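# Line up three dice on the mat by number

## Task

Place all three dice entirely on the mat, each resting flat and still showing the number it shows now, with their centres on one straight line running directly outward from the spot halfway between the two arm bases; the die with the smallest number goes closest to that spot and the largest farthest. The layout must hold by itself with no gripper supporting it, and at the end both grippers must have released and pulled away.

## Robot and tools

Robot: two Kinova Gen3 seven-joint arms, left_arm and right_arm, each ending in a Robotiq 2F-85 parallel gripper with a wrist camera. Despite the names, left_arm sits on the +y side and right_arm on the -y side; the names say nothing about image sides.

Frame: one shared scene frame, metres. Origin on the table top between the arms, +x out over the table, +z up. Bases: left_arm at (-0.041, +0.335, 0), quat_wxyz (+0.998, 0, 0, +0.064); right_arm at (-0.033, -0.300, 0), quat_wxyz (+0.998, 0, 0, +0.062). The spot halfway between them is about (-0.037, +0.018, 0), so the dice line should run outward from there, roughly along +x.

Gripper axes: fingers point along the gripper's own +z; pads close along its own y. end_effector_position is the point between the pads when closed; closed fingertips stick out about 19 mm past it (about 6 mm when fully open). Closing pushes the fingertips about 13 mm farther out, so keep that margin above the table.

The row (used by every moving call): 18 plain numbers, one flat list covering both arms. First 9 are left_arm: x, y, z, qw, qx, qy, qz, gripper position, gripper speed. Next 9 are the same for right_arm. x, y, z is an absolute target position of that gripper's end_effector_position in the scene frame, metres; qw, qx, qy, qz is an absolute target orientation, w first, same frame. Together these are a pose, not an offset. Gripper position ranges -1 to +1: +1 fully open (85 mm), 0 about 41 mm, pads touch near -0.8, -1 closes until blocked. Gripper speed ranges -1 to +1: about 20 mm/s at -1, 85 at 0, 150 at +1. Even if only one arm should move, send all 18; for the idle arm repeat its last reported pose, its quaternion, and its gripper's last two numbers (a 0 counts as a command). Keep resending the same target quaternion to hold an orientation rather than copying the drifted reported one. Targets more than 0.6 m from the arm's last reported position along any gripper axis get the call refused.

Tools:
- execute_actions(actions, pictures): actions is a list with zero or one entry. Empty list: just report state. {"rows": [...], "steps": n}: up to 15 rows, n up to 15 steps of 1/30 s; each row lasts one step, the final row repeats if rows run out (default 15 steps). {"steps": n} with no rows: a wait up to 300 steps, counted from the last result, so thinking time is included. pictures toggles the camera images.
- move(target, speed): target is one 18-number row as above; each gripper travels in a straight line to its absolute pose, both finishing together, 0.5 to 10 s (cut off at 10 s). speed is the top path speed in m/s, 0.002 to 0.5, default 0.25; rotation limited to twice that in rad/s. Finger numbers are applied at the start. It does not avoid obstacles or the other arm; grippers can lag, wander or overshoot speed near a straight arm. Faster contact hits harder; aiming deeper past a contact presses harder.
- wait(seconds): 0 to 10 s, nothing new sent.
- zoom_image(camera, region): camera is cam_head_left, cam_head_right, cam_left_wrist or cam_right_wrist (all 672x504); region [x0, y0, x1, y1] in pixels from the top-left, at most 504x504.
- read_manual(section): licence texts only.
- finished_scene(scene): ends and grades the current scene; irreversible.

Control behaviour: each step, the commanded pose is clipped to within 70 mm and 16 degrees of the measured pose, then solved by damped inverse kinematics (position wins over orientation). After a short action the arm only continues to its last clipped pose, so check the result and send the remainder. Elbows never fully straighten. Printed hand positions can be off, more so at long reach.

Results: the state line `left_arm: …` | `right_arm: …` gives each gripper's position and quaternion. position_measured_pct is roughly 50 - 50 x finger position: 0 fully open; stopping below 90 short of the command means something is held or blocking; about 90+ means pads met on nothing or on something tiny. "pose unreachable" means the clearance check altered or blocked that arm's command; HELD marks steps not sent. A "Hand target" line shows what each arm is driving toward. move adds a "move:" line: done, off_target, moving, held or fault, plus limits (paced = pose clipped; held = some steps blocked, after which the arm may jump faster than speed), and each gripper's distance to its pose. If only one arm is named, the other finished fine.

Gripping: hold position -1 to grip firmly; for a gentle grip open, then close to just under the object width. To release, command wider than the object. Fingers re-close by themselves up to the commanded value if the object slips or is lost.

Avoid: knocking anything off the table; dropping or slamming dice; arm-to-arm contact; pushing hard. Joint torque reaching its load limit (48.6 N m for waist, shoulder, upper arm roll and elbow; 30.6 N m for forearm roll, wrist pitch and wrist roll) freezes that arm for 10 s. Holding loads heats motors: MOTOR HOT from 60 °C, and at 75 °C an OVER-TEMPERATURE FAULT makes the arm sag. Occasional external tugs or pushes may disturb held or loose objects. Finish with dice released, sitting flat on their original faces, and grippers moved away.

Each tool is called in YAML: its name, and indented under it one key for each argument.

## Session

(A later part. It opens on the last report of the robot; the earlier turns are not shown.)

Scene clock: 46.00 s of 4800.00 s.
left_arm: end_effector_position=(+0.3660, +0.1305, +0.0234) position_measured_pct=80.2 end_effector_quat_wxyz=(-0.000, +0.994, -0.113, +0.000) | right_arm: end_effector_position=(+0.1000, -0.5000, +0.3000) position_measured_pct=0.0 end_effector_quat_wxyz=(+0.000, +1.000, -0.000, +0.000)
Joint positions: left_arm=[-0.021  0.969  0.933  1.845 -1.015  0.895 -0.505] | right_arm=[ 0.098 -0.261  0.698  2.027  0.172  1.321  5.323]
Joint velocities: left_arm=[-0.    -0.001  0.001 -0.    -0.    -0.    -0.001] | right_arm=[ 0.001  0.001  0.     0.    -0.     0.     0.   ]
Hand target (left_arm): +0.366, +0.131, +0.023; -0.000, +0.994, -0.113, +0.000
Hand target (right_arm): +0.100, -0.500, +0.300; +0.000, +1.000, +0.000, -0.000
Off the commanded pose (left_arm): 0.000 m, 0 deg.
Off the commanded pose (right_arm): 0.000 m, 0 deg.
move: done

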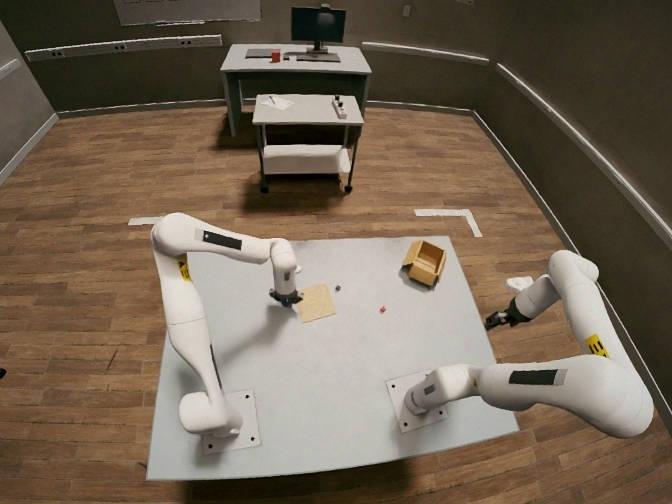

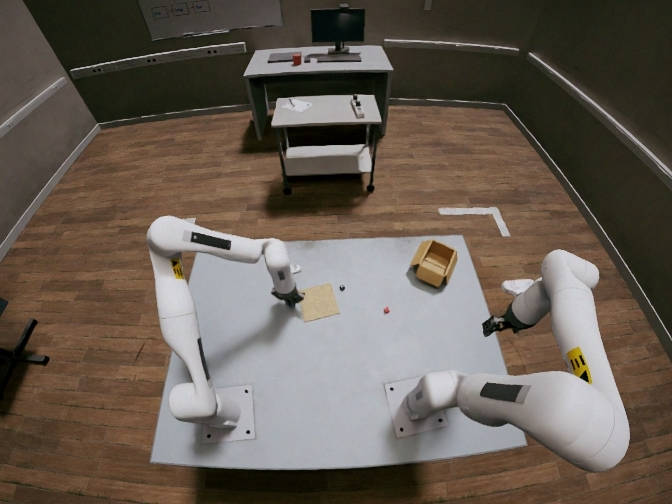

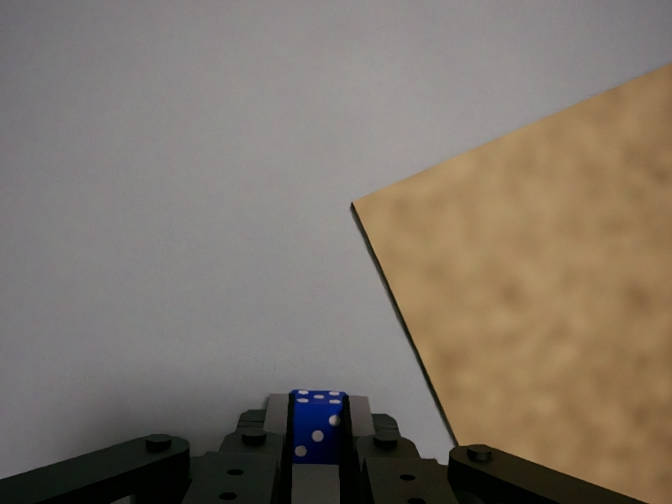

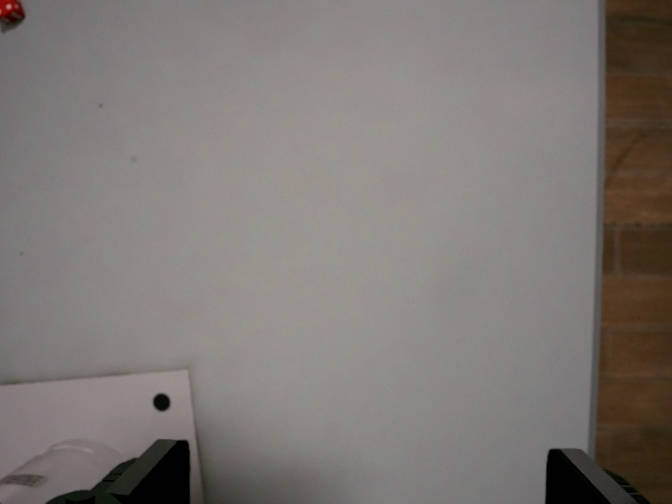

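move:
  target: [0.366,0.1305,0.09,0,0.9936,-0.113,0,-1,0,0.1,-0.5,0.3,0,1,0,0,1,0]
  speed: 0.12

move:
  target: [0.3405,0.026,0.08,0,1,0.01,0,-1,0,0.1,-0.5,0.3,0,1,0,0,1,0]
  speed: 0.15

move:
  target: [0.3405,0.026,0.026,0,1,0.01,0,-1,0,0.1,-0.5,0.3,0,1,0,0,1,0]
  speed: 0.04

move:
  target: [0.3405,0.026,0.026,0,1,0.01,0,0.2,0,0.1,-0.5,0.3,0,1,0,0,1,0]

move:
  target: [0.3405,0.026,0.2,0,1,0.01,0,1,0,0.1,-0.5,0.3,0,1,0,0,1,0]
  speed: 0.12

Scene clock: 50.63 s of 4800.00 s.
left_arm: end_effector_position=(+0.3657, +0.1302, +0.0897) position_measured_pct=80.2 end_effector_quat_wxyz=(+0.000, +0.994, -0.113, -0.000) | right_arm: end_effector_position=(+0.1000, -0.5000, +0.3000) position_measured_pct=0.0 end_effector_quat_wxyz=(+0.000, +1.000, -0.000, +0.000)
Joint positions: left_arm=[-0.075  0.867  1.043  1.803 -0.883  1.021 -0.597] | right_arm=[ 0.098 -0.261  0.698  2.027  0.172  1.321  5.323]
Joint velocities: left_arm=[-0.004 -0.004  0.001  0.    -0.001 -0.     0.001] | right_arm=[-0.001  0.    -0.     0.001 -0.     0.    -0.001]
Hand target (left_arm): +0.366, +0.130, +0.090; +0.000, +0.994, -0.113, -0.000
Hand target (right_arm): +0.100, -0.500, +0.300; +0.000, +1.000, +0.000, -0.000
Off the commanded pose (left_arm): 0.001 m, 0 deg.
Off the commanded pose (right_arm): 0.000 m, 0 deg.
After step 90, 0.77 s passed at rest.
move: done

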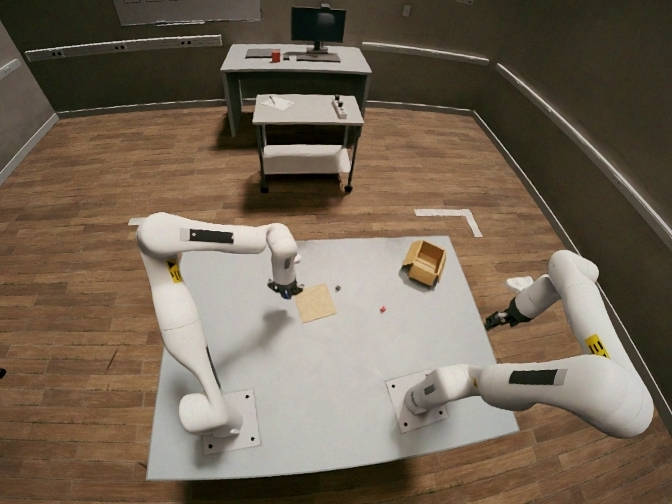

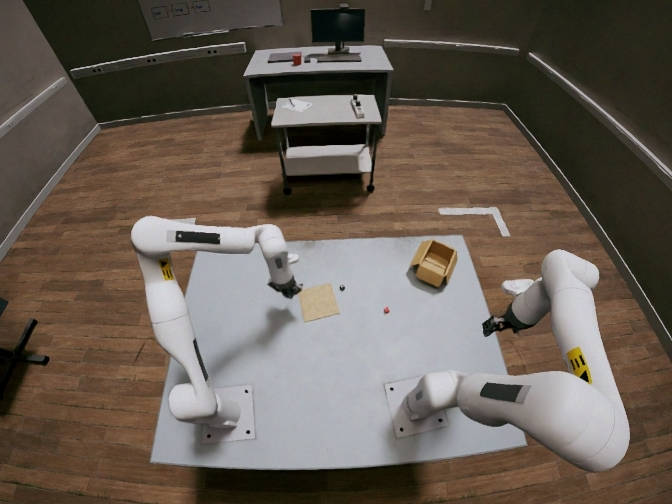

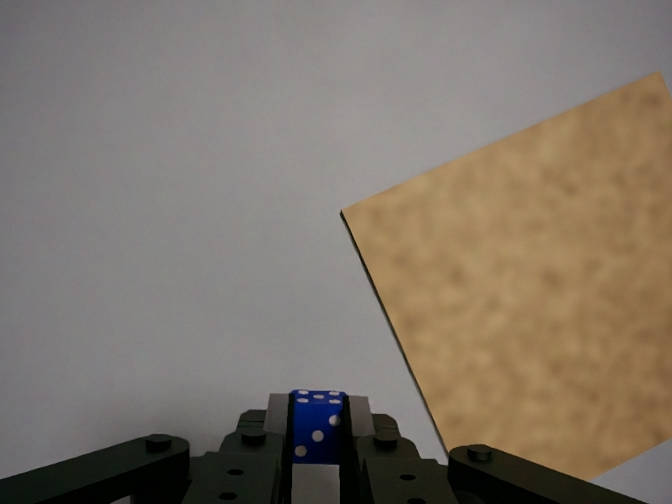

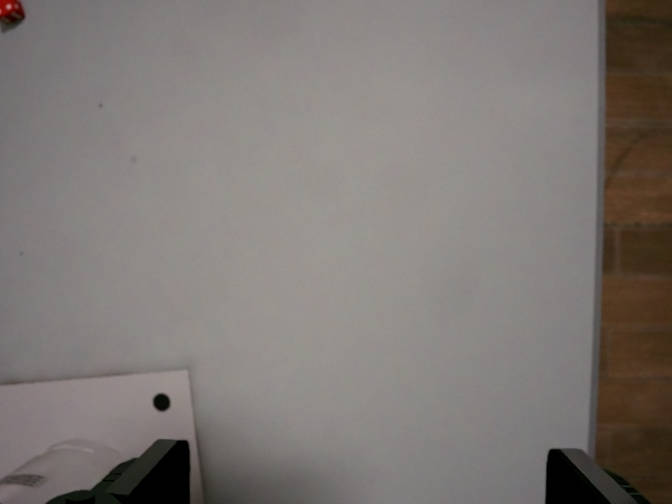

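Scene clock: 51.80 s of 4800.00 s.
left_arm: end_effector_position=(+0.3414, +0.0266, +0.0801) position_measured_pct=80.2 end_effector_quat_wxyz=(-0.000, +1.000, +0.011, +0.000) | right_arm: end_effector_position=(+0.1000, -0.5000, +0.3000) position_measured_pct=0.0 end_effector_quat_wxyz=(+0.000, +1.000, -0.000, +0.000)
Joint positions: left_arm=[ 0.217  0.896  0.947  1.682 -0.839  1.021 -0.219] | right_arm=[ 0.098 -0.261  0.698  2.027  0.172  1.321  5.323]
Joint velocities: left_arm=[ 0.011  0.003  0.003 -0.    -0.002  0.001  0.002] | right_arm=[-0.001 -0.001 -0.    -0.    -0.001  0.     0.002]
Hand target (left_arm): +0.341, +0.026, +0.080; -0.000, +1.000, +0.010, +0.000
Hand target (right_arm): +0.100, -0.500, +0.300; +0.000, +1.000, +0.000, -0.000
Off the commanded pose (left_arm): 0.001 m, 0 deg.
Off the commanded pose (right_arm): 0.000 m, 0 deg.
move: done

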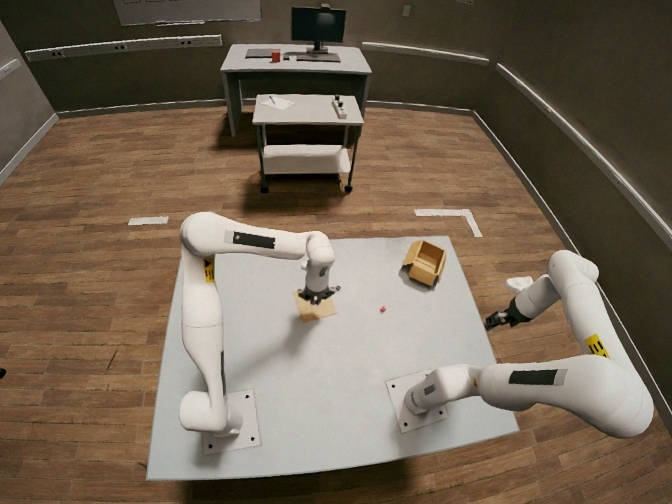

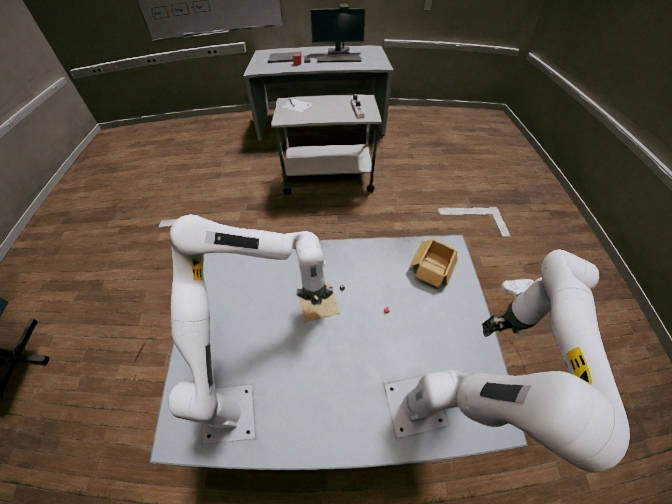

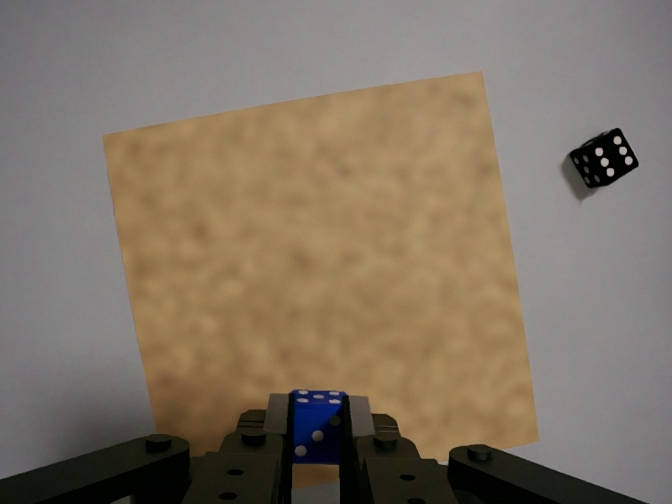

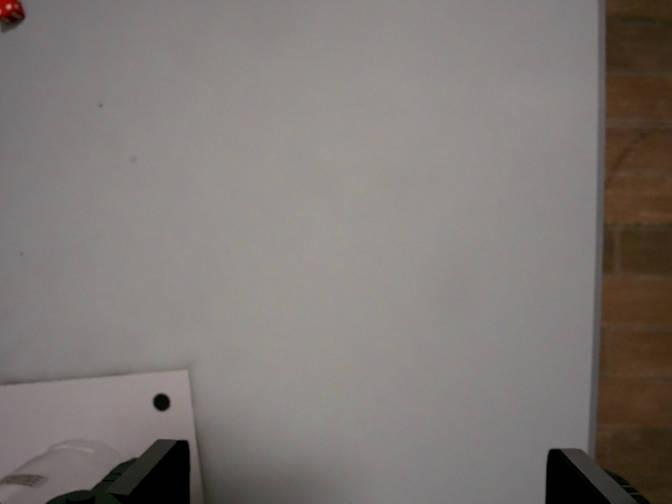

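Scene clock: 53.40 s of 4800.00 s.
left_arm: end_effector_position=(+0.3411, +0.0258, +0.0274) position_measured_pct=80.2 end_effector_quat_wxyz=(+0.000, +1.000, +0.010, +0.001) | right_arm: end_effector_position=(+0.1000, -0.5000, +0.3000) position_measured_pct=0.0 end_effector_quat_wxyz=(+0.000, +1.000, -0.000, +0.000)
Joint positions: left_arm=[ 0.253  0.975  0.873  1.714 -0.926  0.919 -0.158] | right_arm=[ 0.098 -0.261  0.698  2.027  0.172  1.321  5.323]
Joint velocities: left_arm=[ 0.001 -0.001 -0.003 -0.    -0.     0.001 -0.001] | right_arm=[ 0.001 -0.     0.     0.001  0.001  0.    -0.   ]
Hand target (left_arm): +0.341, +0.026, +0.026; -0.000, +1.000, +0.010, +0.000
Hand target (right_arm): +0.100, -0.500, +0.300; +0.000, +1.000, +0.000, -0.000
Off the commanded pose (left_arm): 0.002 m, 0 deg.
Off the commanded pose (right_arm): 0.000 m, 0 deg.
move: done

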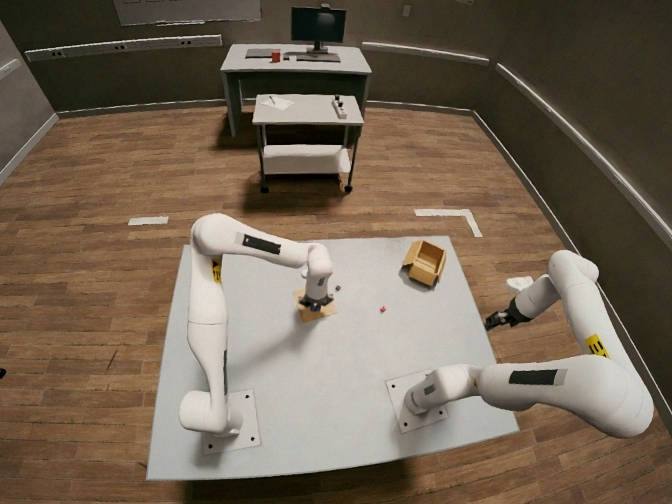

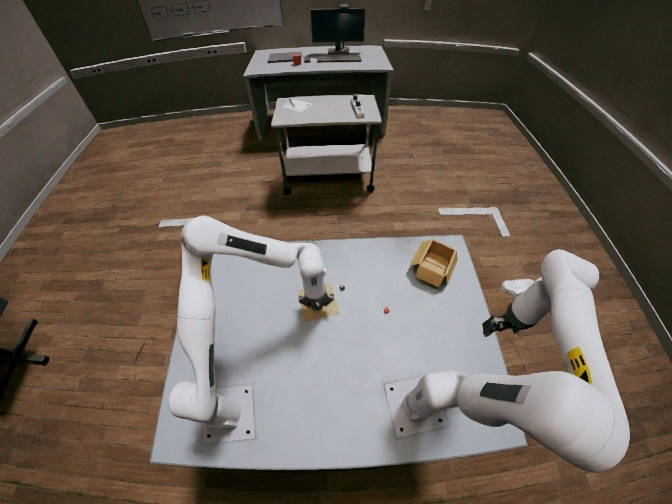

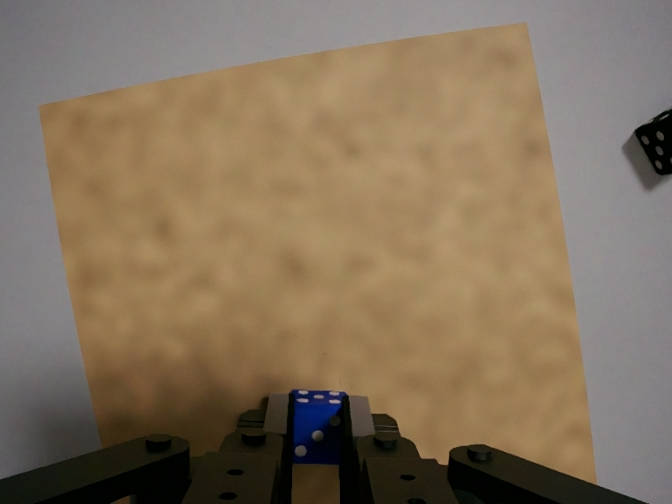

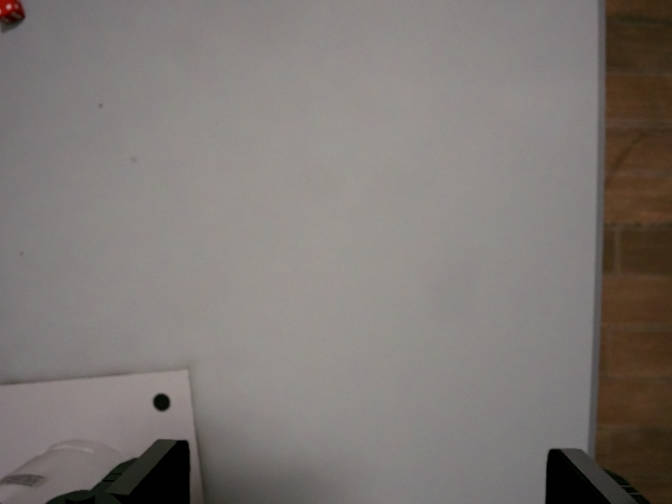

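Scene clock: 54.23 s of 4800.00 s.
left_arm: end_effector_position=(+0.3405, +0.0260, +0.0260) position_measured_pct=40.1 end_effector_quat_wxyz=(+0.000, +1.000, +0.010, +0.000) | right_arm: end_effector_position=(+0.1000, -0.5000, +0.3000) position_measured_pct=0.0 end_effector_quat_wxyz=(+0.000, +1.000, -0.000, +0.000)
Joint positions: left_arm=[ 0.254  0.977  0.872  1.714 -0.926  0.918 -0.158] | right_arm=[ 0.098 -0.261  0.698  2.027  0.172  1.321  5.323]
Joint velocities: left_arm=[-0.001  0.    -0.001 -0.    -0.002 -0.001 -0.   ] | right_arm=[-0.001  0.001  0.     0.002  0.     0.    -0.   ]
Hand target (left_arm): +0.341, +0.026, +0.026; +0.000, +1.000, +0.010, -0.000
Hand target (right_arm): +0.100, -0.500, +0.300; +0.000, +1.000, +0.000, -0.000
Off the commanded pose (left_arm): 0.000 m, 0 deg.
Off the commanded pose (right_arm): 0.000 m, 0 deg.
move: done

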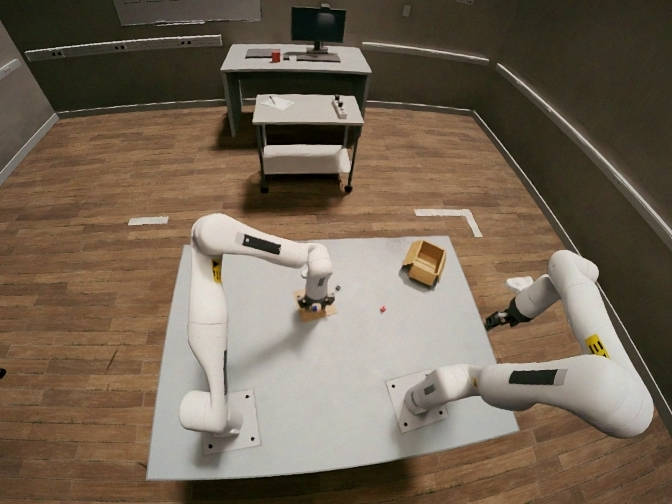

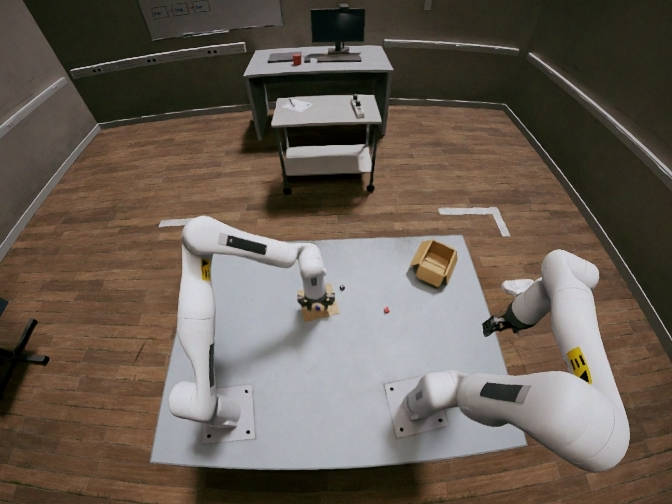

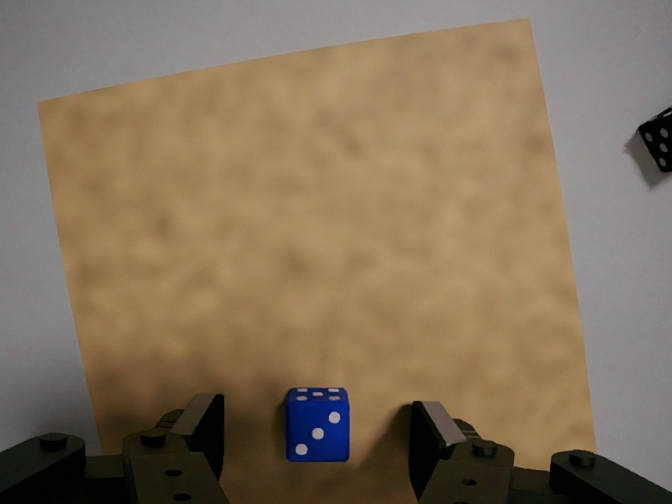

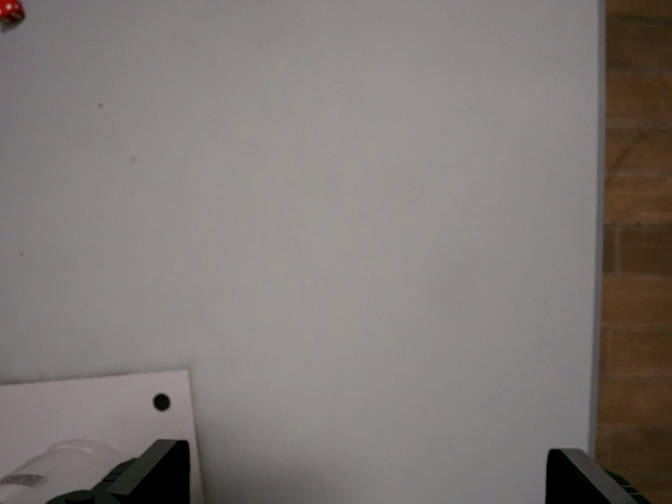

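Scene clock: 55.97 s of 4800.00 s.
left_arm: end_effector_position=(+0.3402, +0.0256, +0.1996) position_measured_pct=0.0 end_effector_quat_wxyz=(+0.000, +1.000, +0.009, -0.000) | right_arm: end_effector_position=(+0.1000, -0.5000, +0.3000) position_measured_pct=0.0 end_effector_quat_wxyz=(+0.000, +1.000, -0.000, +0.000)
Joint positions: left_arm=[ 0.164  0.743  1.08   1.533 -0.672  1.276 -0.344] | right_arm=[ 0.098 -0.261  0.698  2.027  0.172  1.321  5.323]
Joint velocities: left_arm=[-0.003 -0.002 -0.    -0.001 -0.     0.001  0.001] | right_arm=[ 0.001 -0.001 -0.001  0.001 -0.    -0.     0.001]
Hand target (left_arm): +0.340, +0.026, +0.200; +0.000, +1.000, +0.010, -0.000
Hand target (right_arm): +0.100, -0.500, +0.300; +0.000, +1.000, +0.000, -0.000
Off the commanded pose (left_arm): 0.001 m, 0 deg.
Off the commanded pose (right_arm): 0.000 m, 0 deg.
move: done

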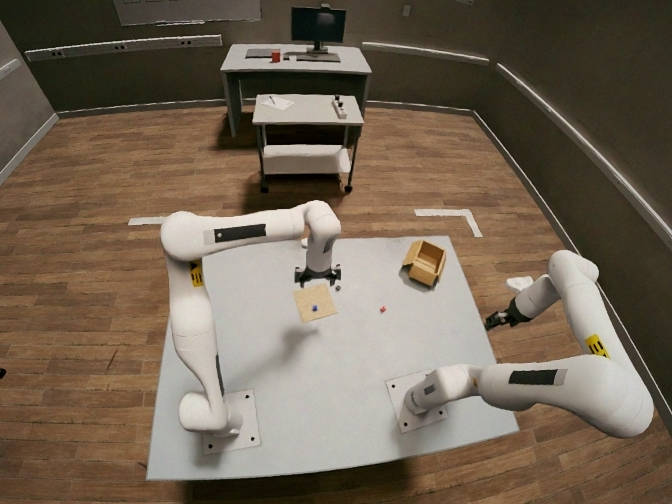

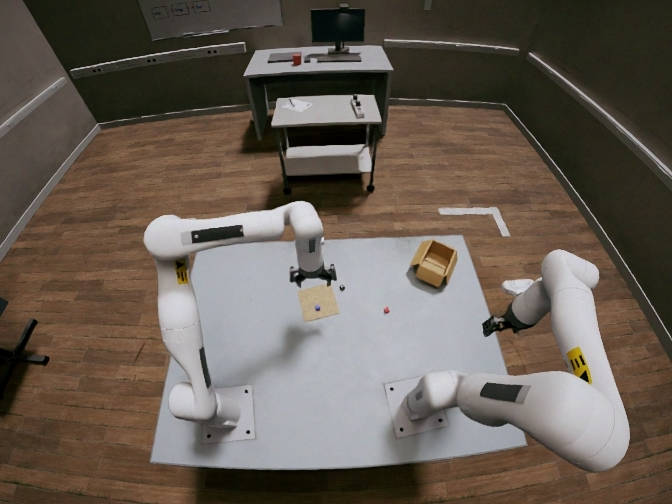

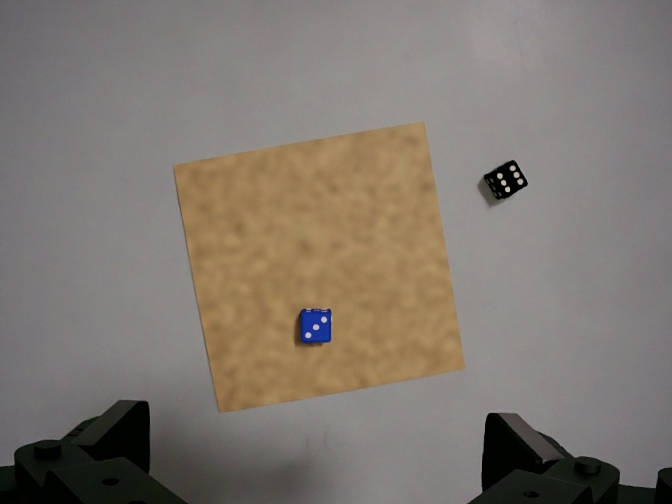

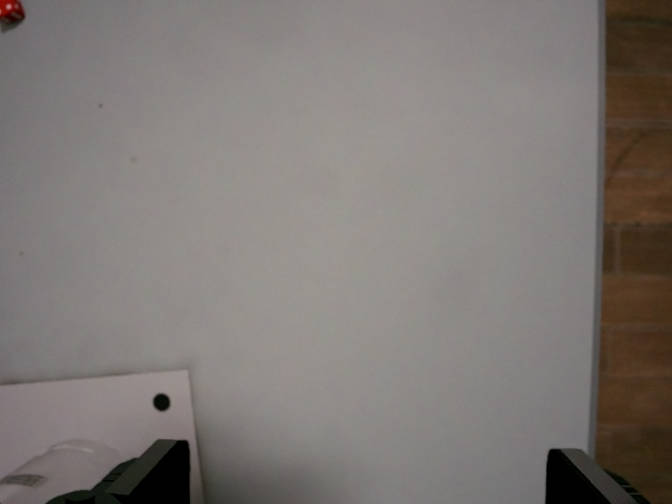

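zoom_image:
  camera: "cam_left_wrist"
  region: [456, 130, 556, 230]

Region (456, 130, 556, 230) of cam_left_wrist's 672x504 image, scaled by 5.040.

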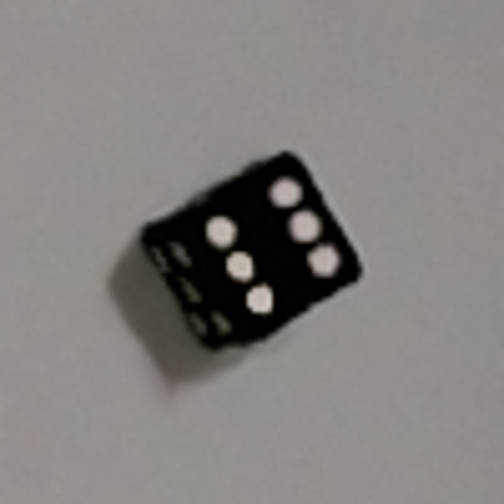

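move:
  target: [0.417,-0.075,0.07,0,0.968,0.25,0,1,0,0.1,-0.5,0.3,0,1,0,0,1,0]
  speed: 0.15

Scene clock: 62.03 s of 4800.00 s.
left_arm: end_effector_position=(+0.4177, -0.0748, +0.0706) position_measured_pct=0.0 end_effector_quat_wxyz=(+0.001, +0.968, +0.250, +0.000) | right_arm: end_effector_position=(+0.1000, -0.5000, +0.3000) position_measured_pct=0.0 end_effector_quat_wxyz=(+0.000, +1.000, -0.000, +0.000)
Joint positions: left_arm=[ 0.471  1.072  0.818  1.156 -0.756  1.205  0.075] | right_arm=[ 0.098 -0.261  0.698  2.027  0.172  1.321  5.323]
Joint velocities: left_arm=[ 0.007  0.005  0.001 -0.002  0.002  0.     0.   ] | right_arm=[-0.001  0.     0.     0.001  0.001 -0.    -0.001]
Hand target (left_arm): +0.417, -0.075, +0.070; +0.000, +0.968, +0.250, -0.000
Hand target (right_arm): +0.100, -0.500, +0.300; +0.000, +1.000, +0.000, -0.000
Off the commanded pose (left_arm): 0.001 m, 0 deg.
Off the commanded pose (right_arm): 0.000 m, 0 deg.
After step 90, 1.10 s passed at rest.
move: done

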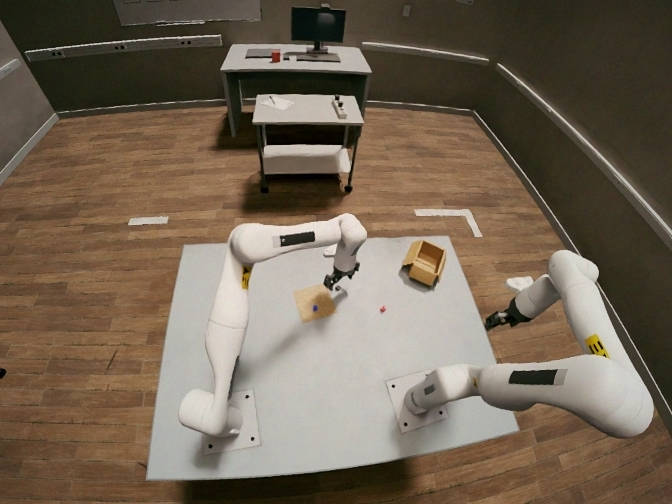

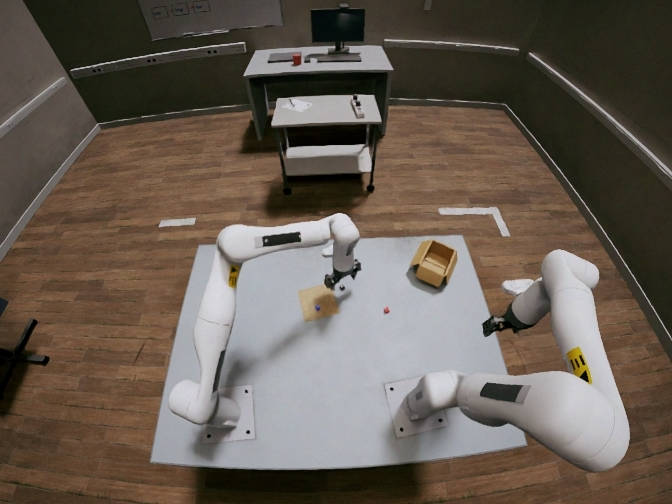

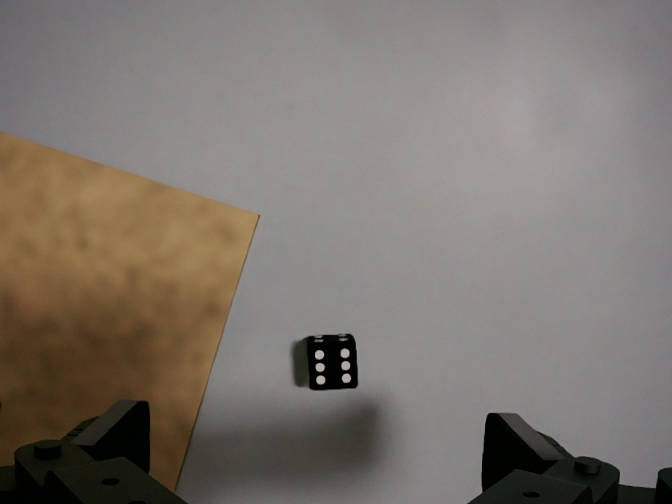

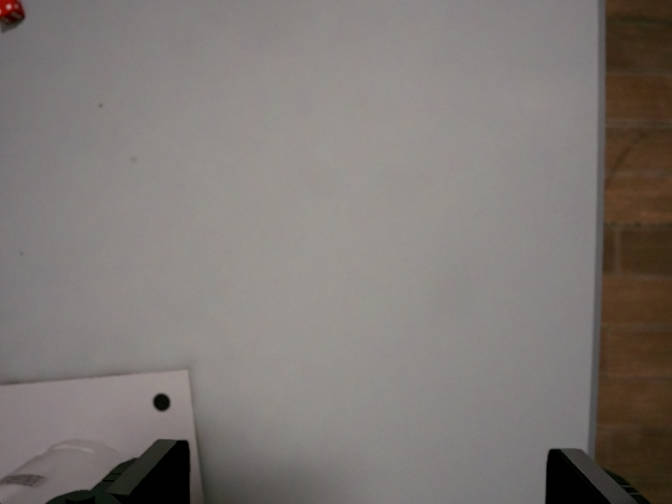

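move:
  target: [0.425,-0.076,0.023,0,0.968,0.25,0,1,0,0.1,-0.5,0.3,0,1,0,0,1,0]
  speed: 0.04

move:
  target: [0.425,-0.076,0.023,0,0.968,0.25,0,-1,0,0.1,-0.5,0.3,0,1,0,0,1,0]

move:
  target: [0.425,-0.076,0.08,0,0.968,0.25,0,-1,0,0.1,-0.5,0.3,0,1,0,0,1,0]
  speed: 0.1

Scene clock: 69.10 s of 4800.00 s.
left_arm: end_effector_position=(+0.4251, -0.0760, +0.0232) position_measured_pct=0.0 end_effector_quat_wxyz=(+0.000, +0.968, +0.250, +0.000) | right_arm: end_effector_position=(+0.1000, -0.5000, +0.3000) position_measured_pct=0.0 end_effector_quat_wxyz=(+0.000, +1.000, -0.000, +0.000)
Joint positions: left_arm=[ 0.48   1.146  0.787  1.151 -0.791  1.138  0.081] | right_arm=[ 0.098 -0.261  0.698  2.027  0.172  1.321  5.323]
Joint velocities: left_arm=[ 0.001  0.002  0.001 -0.     0.    -0.001 -0.   ] | right_arm=[-0.001  0.001  0.     0.     0.001 -0.    -0.003]
Hand target (left_arm): +0.425, -0.076, +0.023; +0.000, +0.968, +0.250, -0.000
Hand target (right_arm): +0.100, -0.500, +0.300; +0.000, +1.000, +0.000, -0.000
Off the commanded pose (left_arm): 0.000 m, 0 deg.
Off the commanded pose (right_arm): 0.000 m, 0 deg.
After step 90, 2.63 s passed at rest.
move: done

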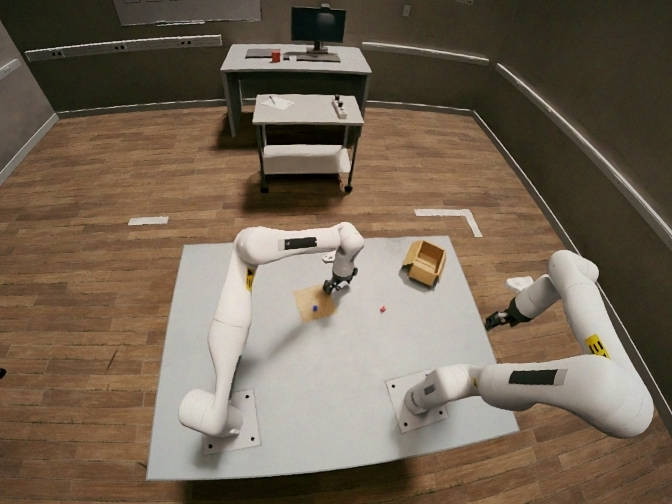

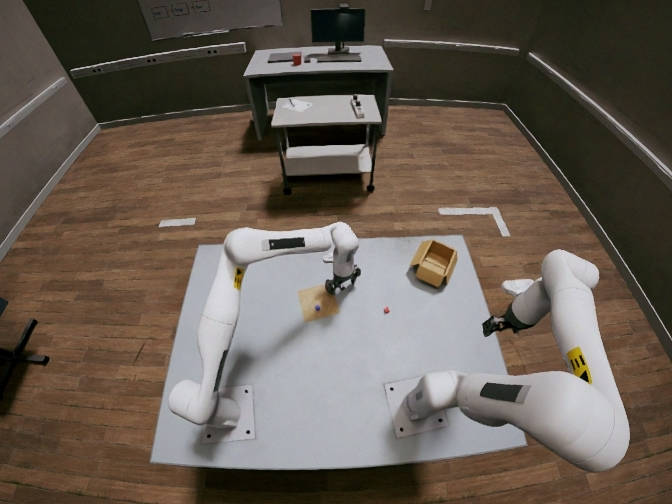

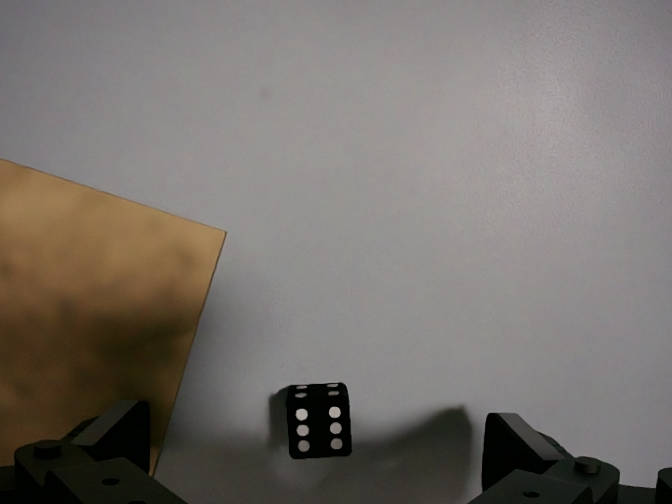

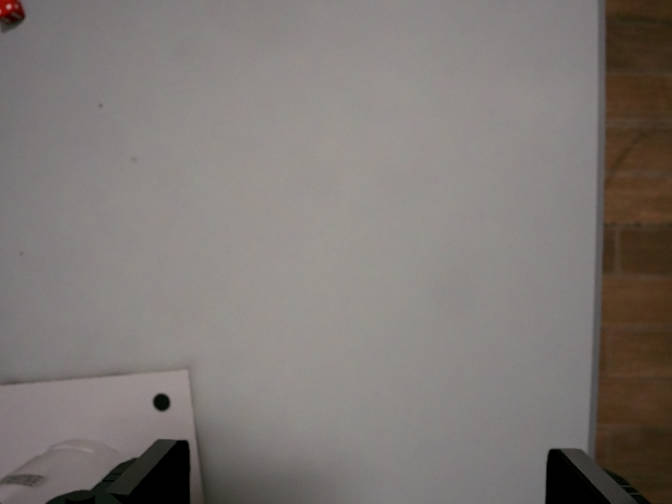

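Scene clock: 70.33 s of 4800.00 s.
left_arm: end_effector_position=(+0.4251, -0.0761, +0.0234) position_measured_pct=80.2 end_effector_quat_wxyz=(+0.000, +0.968, +0.250, +0.000) | right_arm: end_effector_position=(+0.1000, -0.5000, +0.3000) position_measured_pct=0.0 end_effector_quat_wxyz=(+0.000, +1.000, -0.000, +0.000)
Joint positions: left_arm=[ 0.48   1.146  0.787  1.151 -0.791  1.138  0.081] | right_arm=[ 0.098 -0.261  0.698  2.027  0.172  1.321  5.323]
Joint velocities: left_arm=[ 0.     0.    -0.    -0.    -0.001 -0.    -0.001] | right_arm=[ 0.001  0.001  0.    -0.001 -0.002  0.     0.   ]
Hand target (left_arm): +0.425, -0.076, +0.023; -0.000, +0.968, +0.250, +0.000
Hand target (right_arm): +0.100, -0.500, +0.300; +0.000, +1.000, +0.000, -0.000
Off the commanded pose (left_arm): 0.000 m, 0 deg.
Off the commanded pose (right_arm): 0.000 m, 0 deg.
move: done

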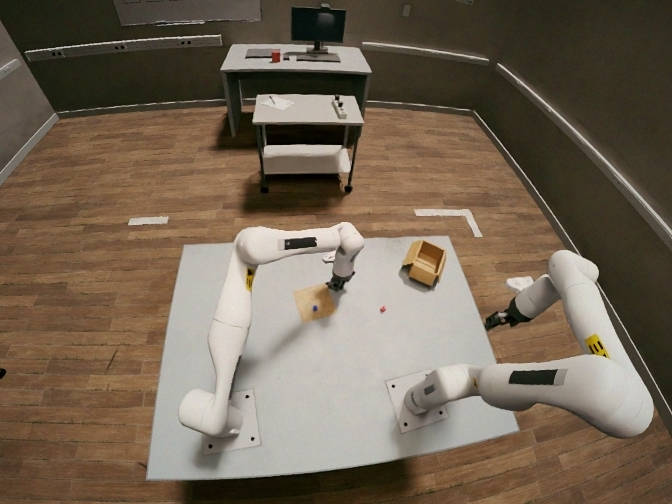

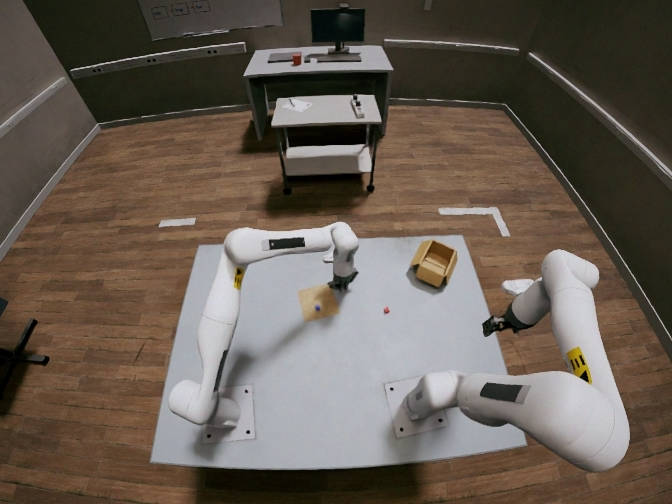

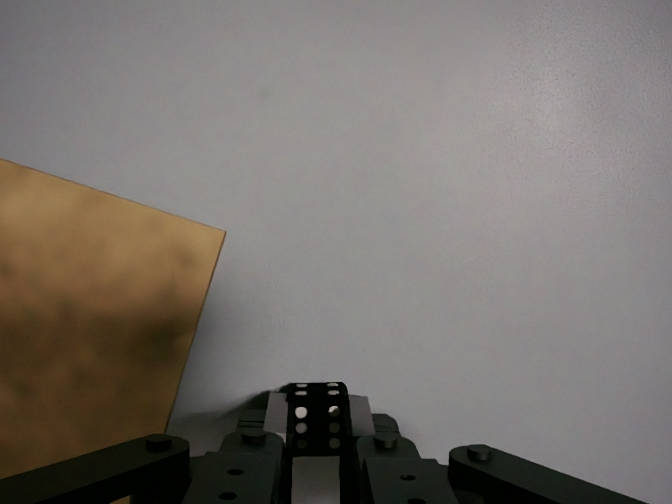

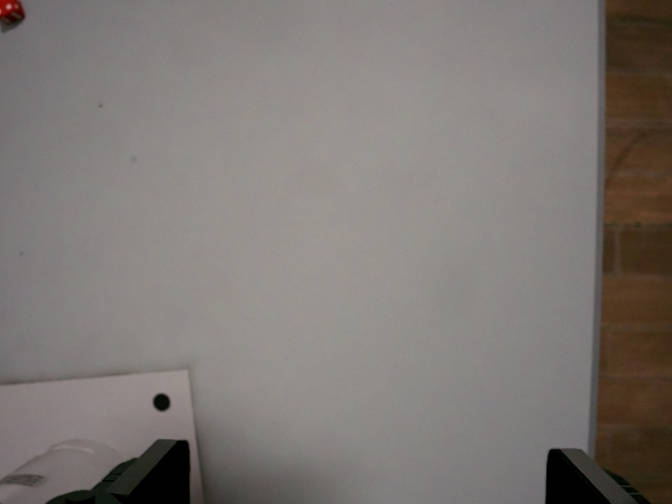

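Scene clock: 71.20 s of 4800.00 s.
left_arm: end_effector_position=(+0.4249, -0.0760, +0.0799) position_measured_pct=80.2 end_effector_quat_wxyz=(-0.000, +0.968, +0.250, -0.000) | right_arm: end_effector_position=(+0.1000, -0.5000, +0.3000) position_measured_pct=0.0 end_effector_quat_wxyz=(+0.000, +1.000, -0.000, +0.000)
Joint positions: left_arm=[ 0.475  1.074  0.823  1.114 -0.75   1.238  0.052] | right_arm=[ 0.098 -0.261  0.698  2.027  0.172  1.321  5.323]
Joint velocities: left_arm=[-0.001 -0.001 -0.001  0.    -0.002 -0.001  0.002] | right_arm=[ 0.002 -0.001 -0.    -0.    -0.    -0.     0.001]
Hand target (left_arm): +0.425, -0.076, +0.080; +0.000, +0.968, +0.250, -0.000
Hand target (right_arm): +0.100, -0.500, +0.300; +0.000, +1.000, +0.000, -0.000
Off the commanded pose (left_arm): 0.000 m, 0 deg.
Off the commanded pose (right_arm): 0.000 m, 0 deg.
move: done

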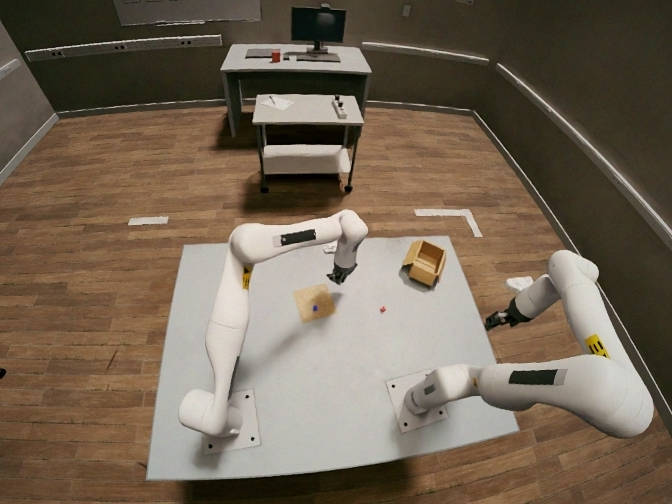

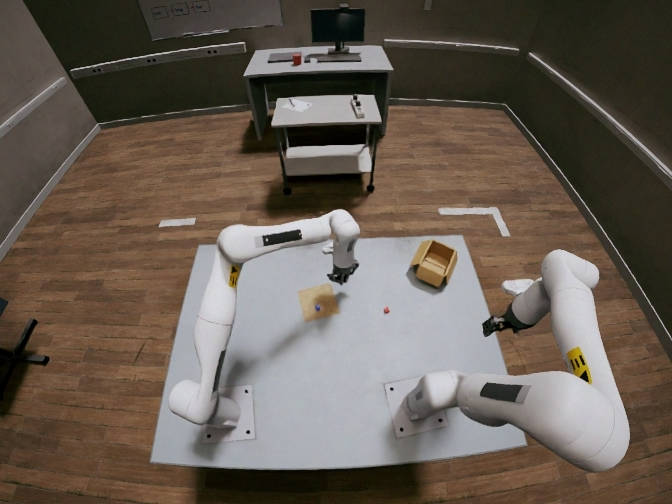

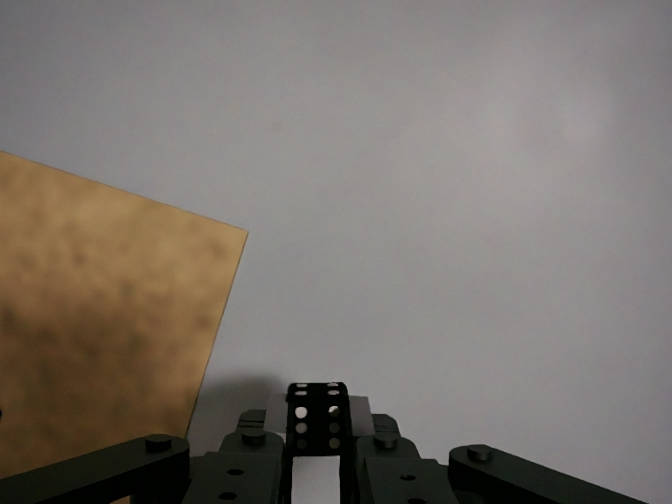

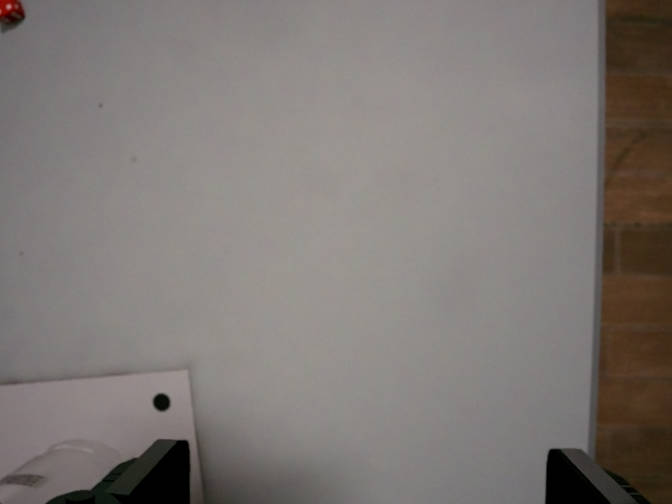

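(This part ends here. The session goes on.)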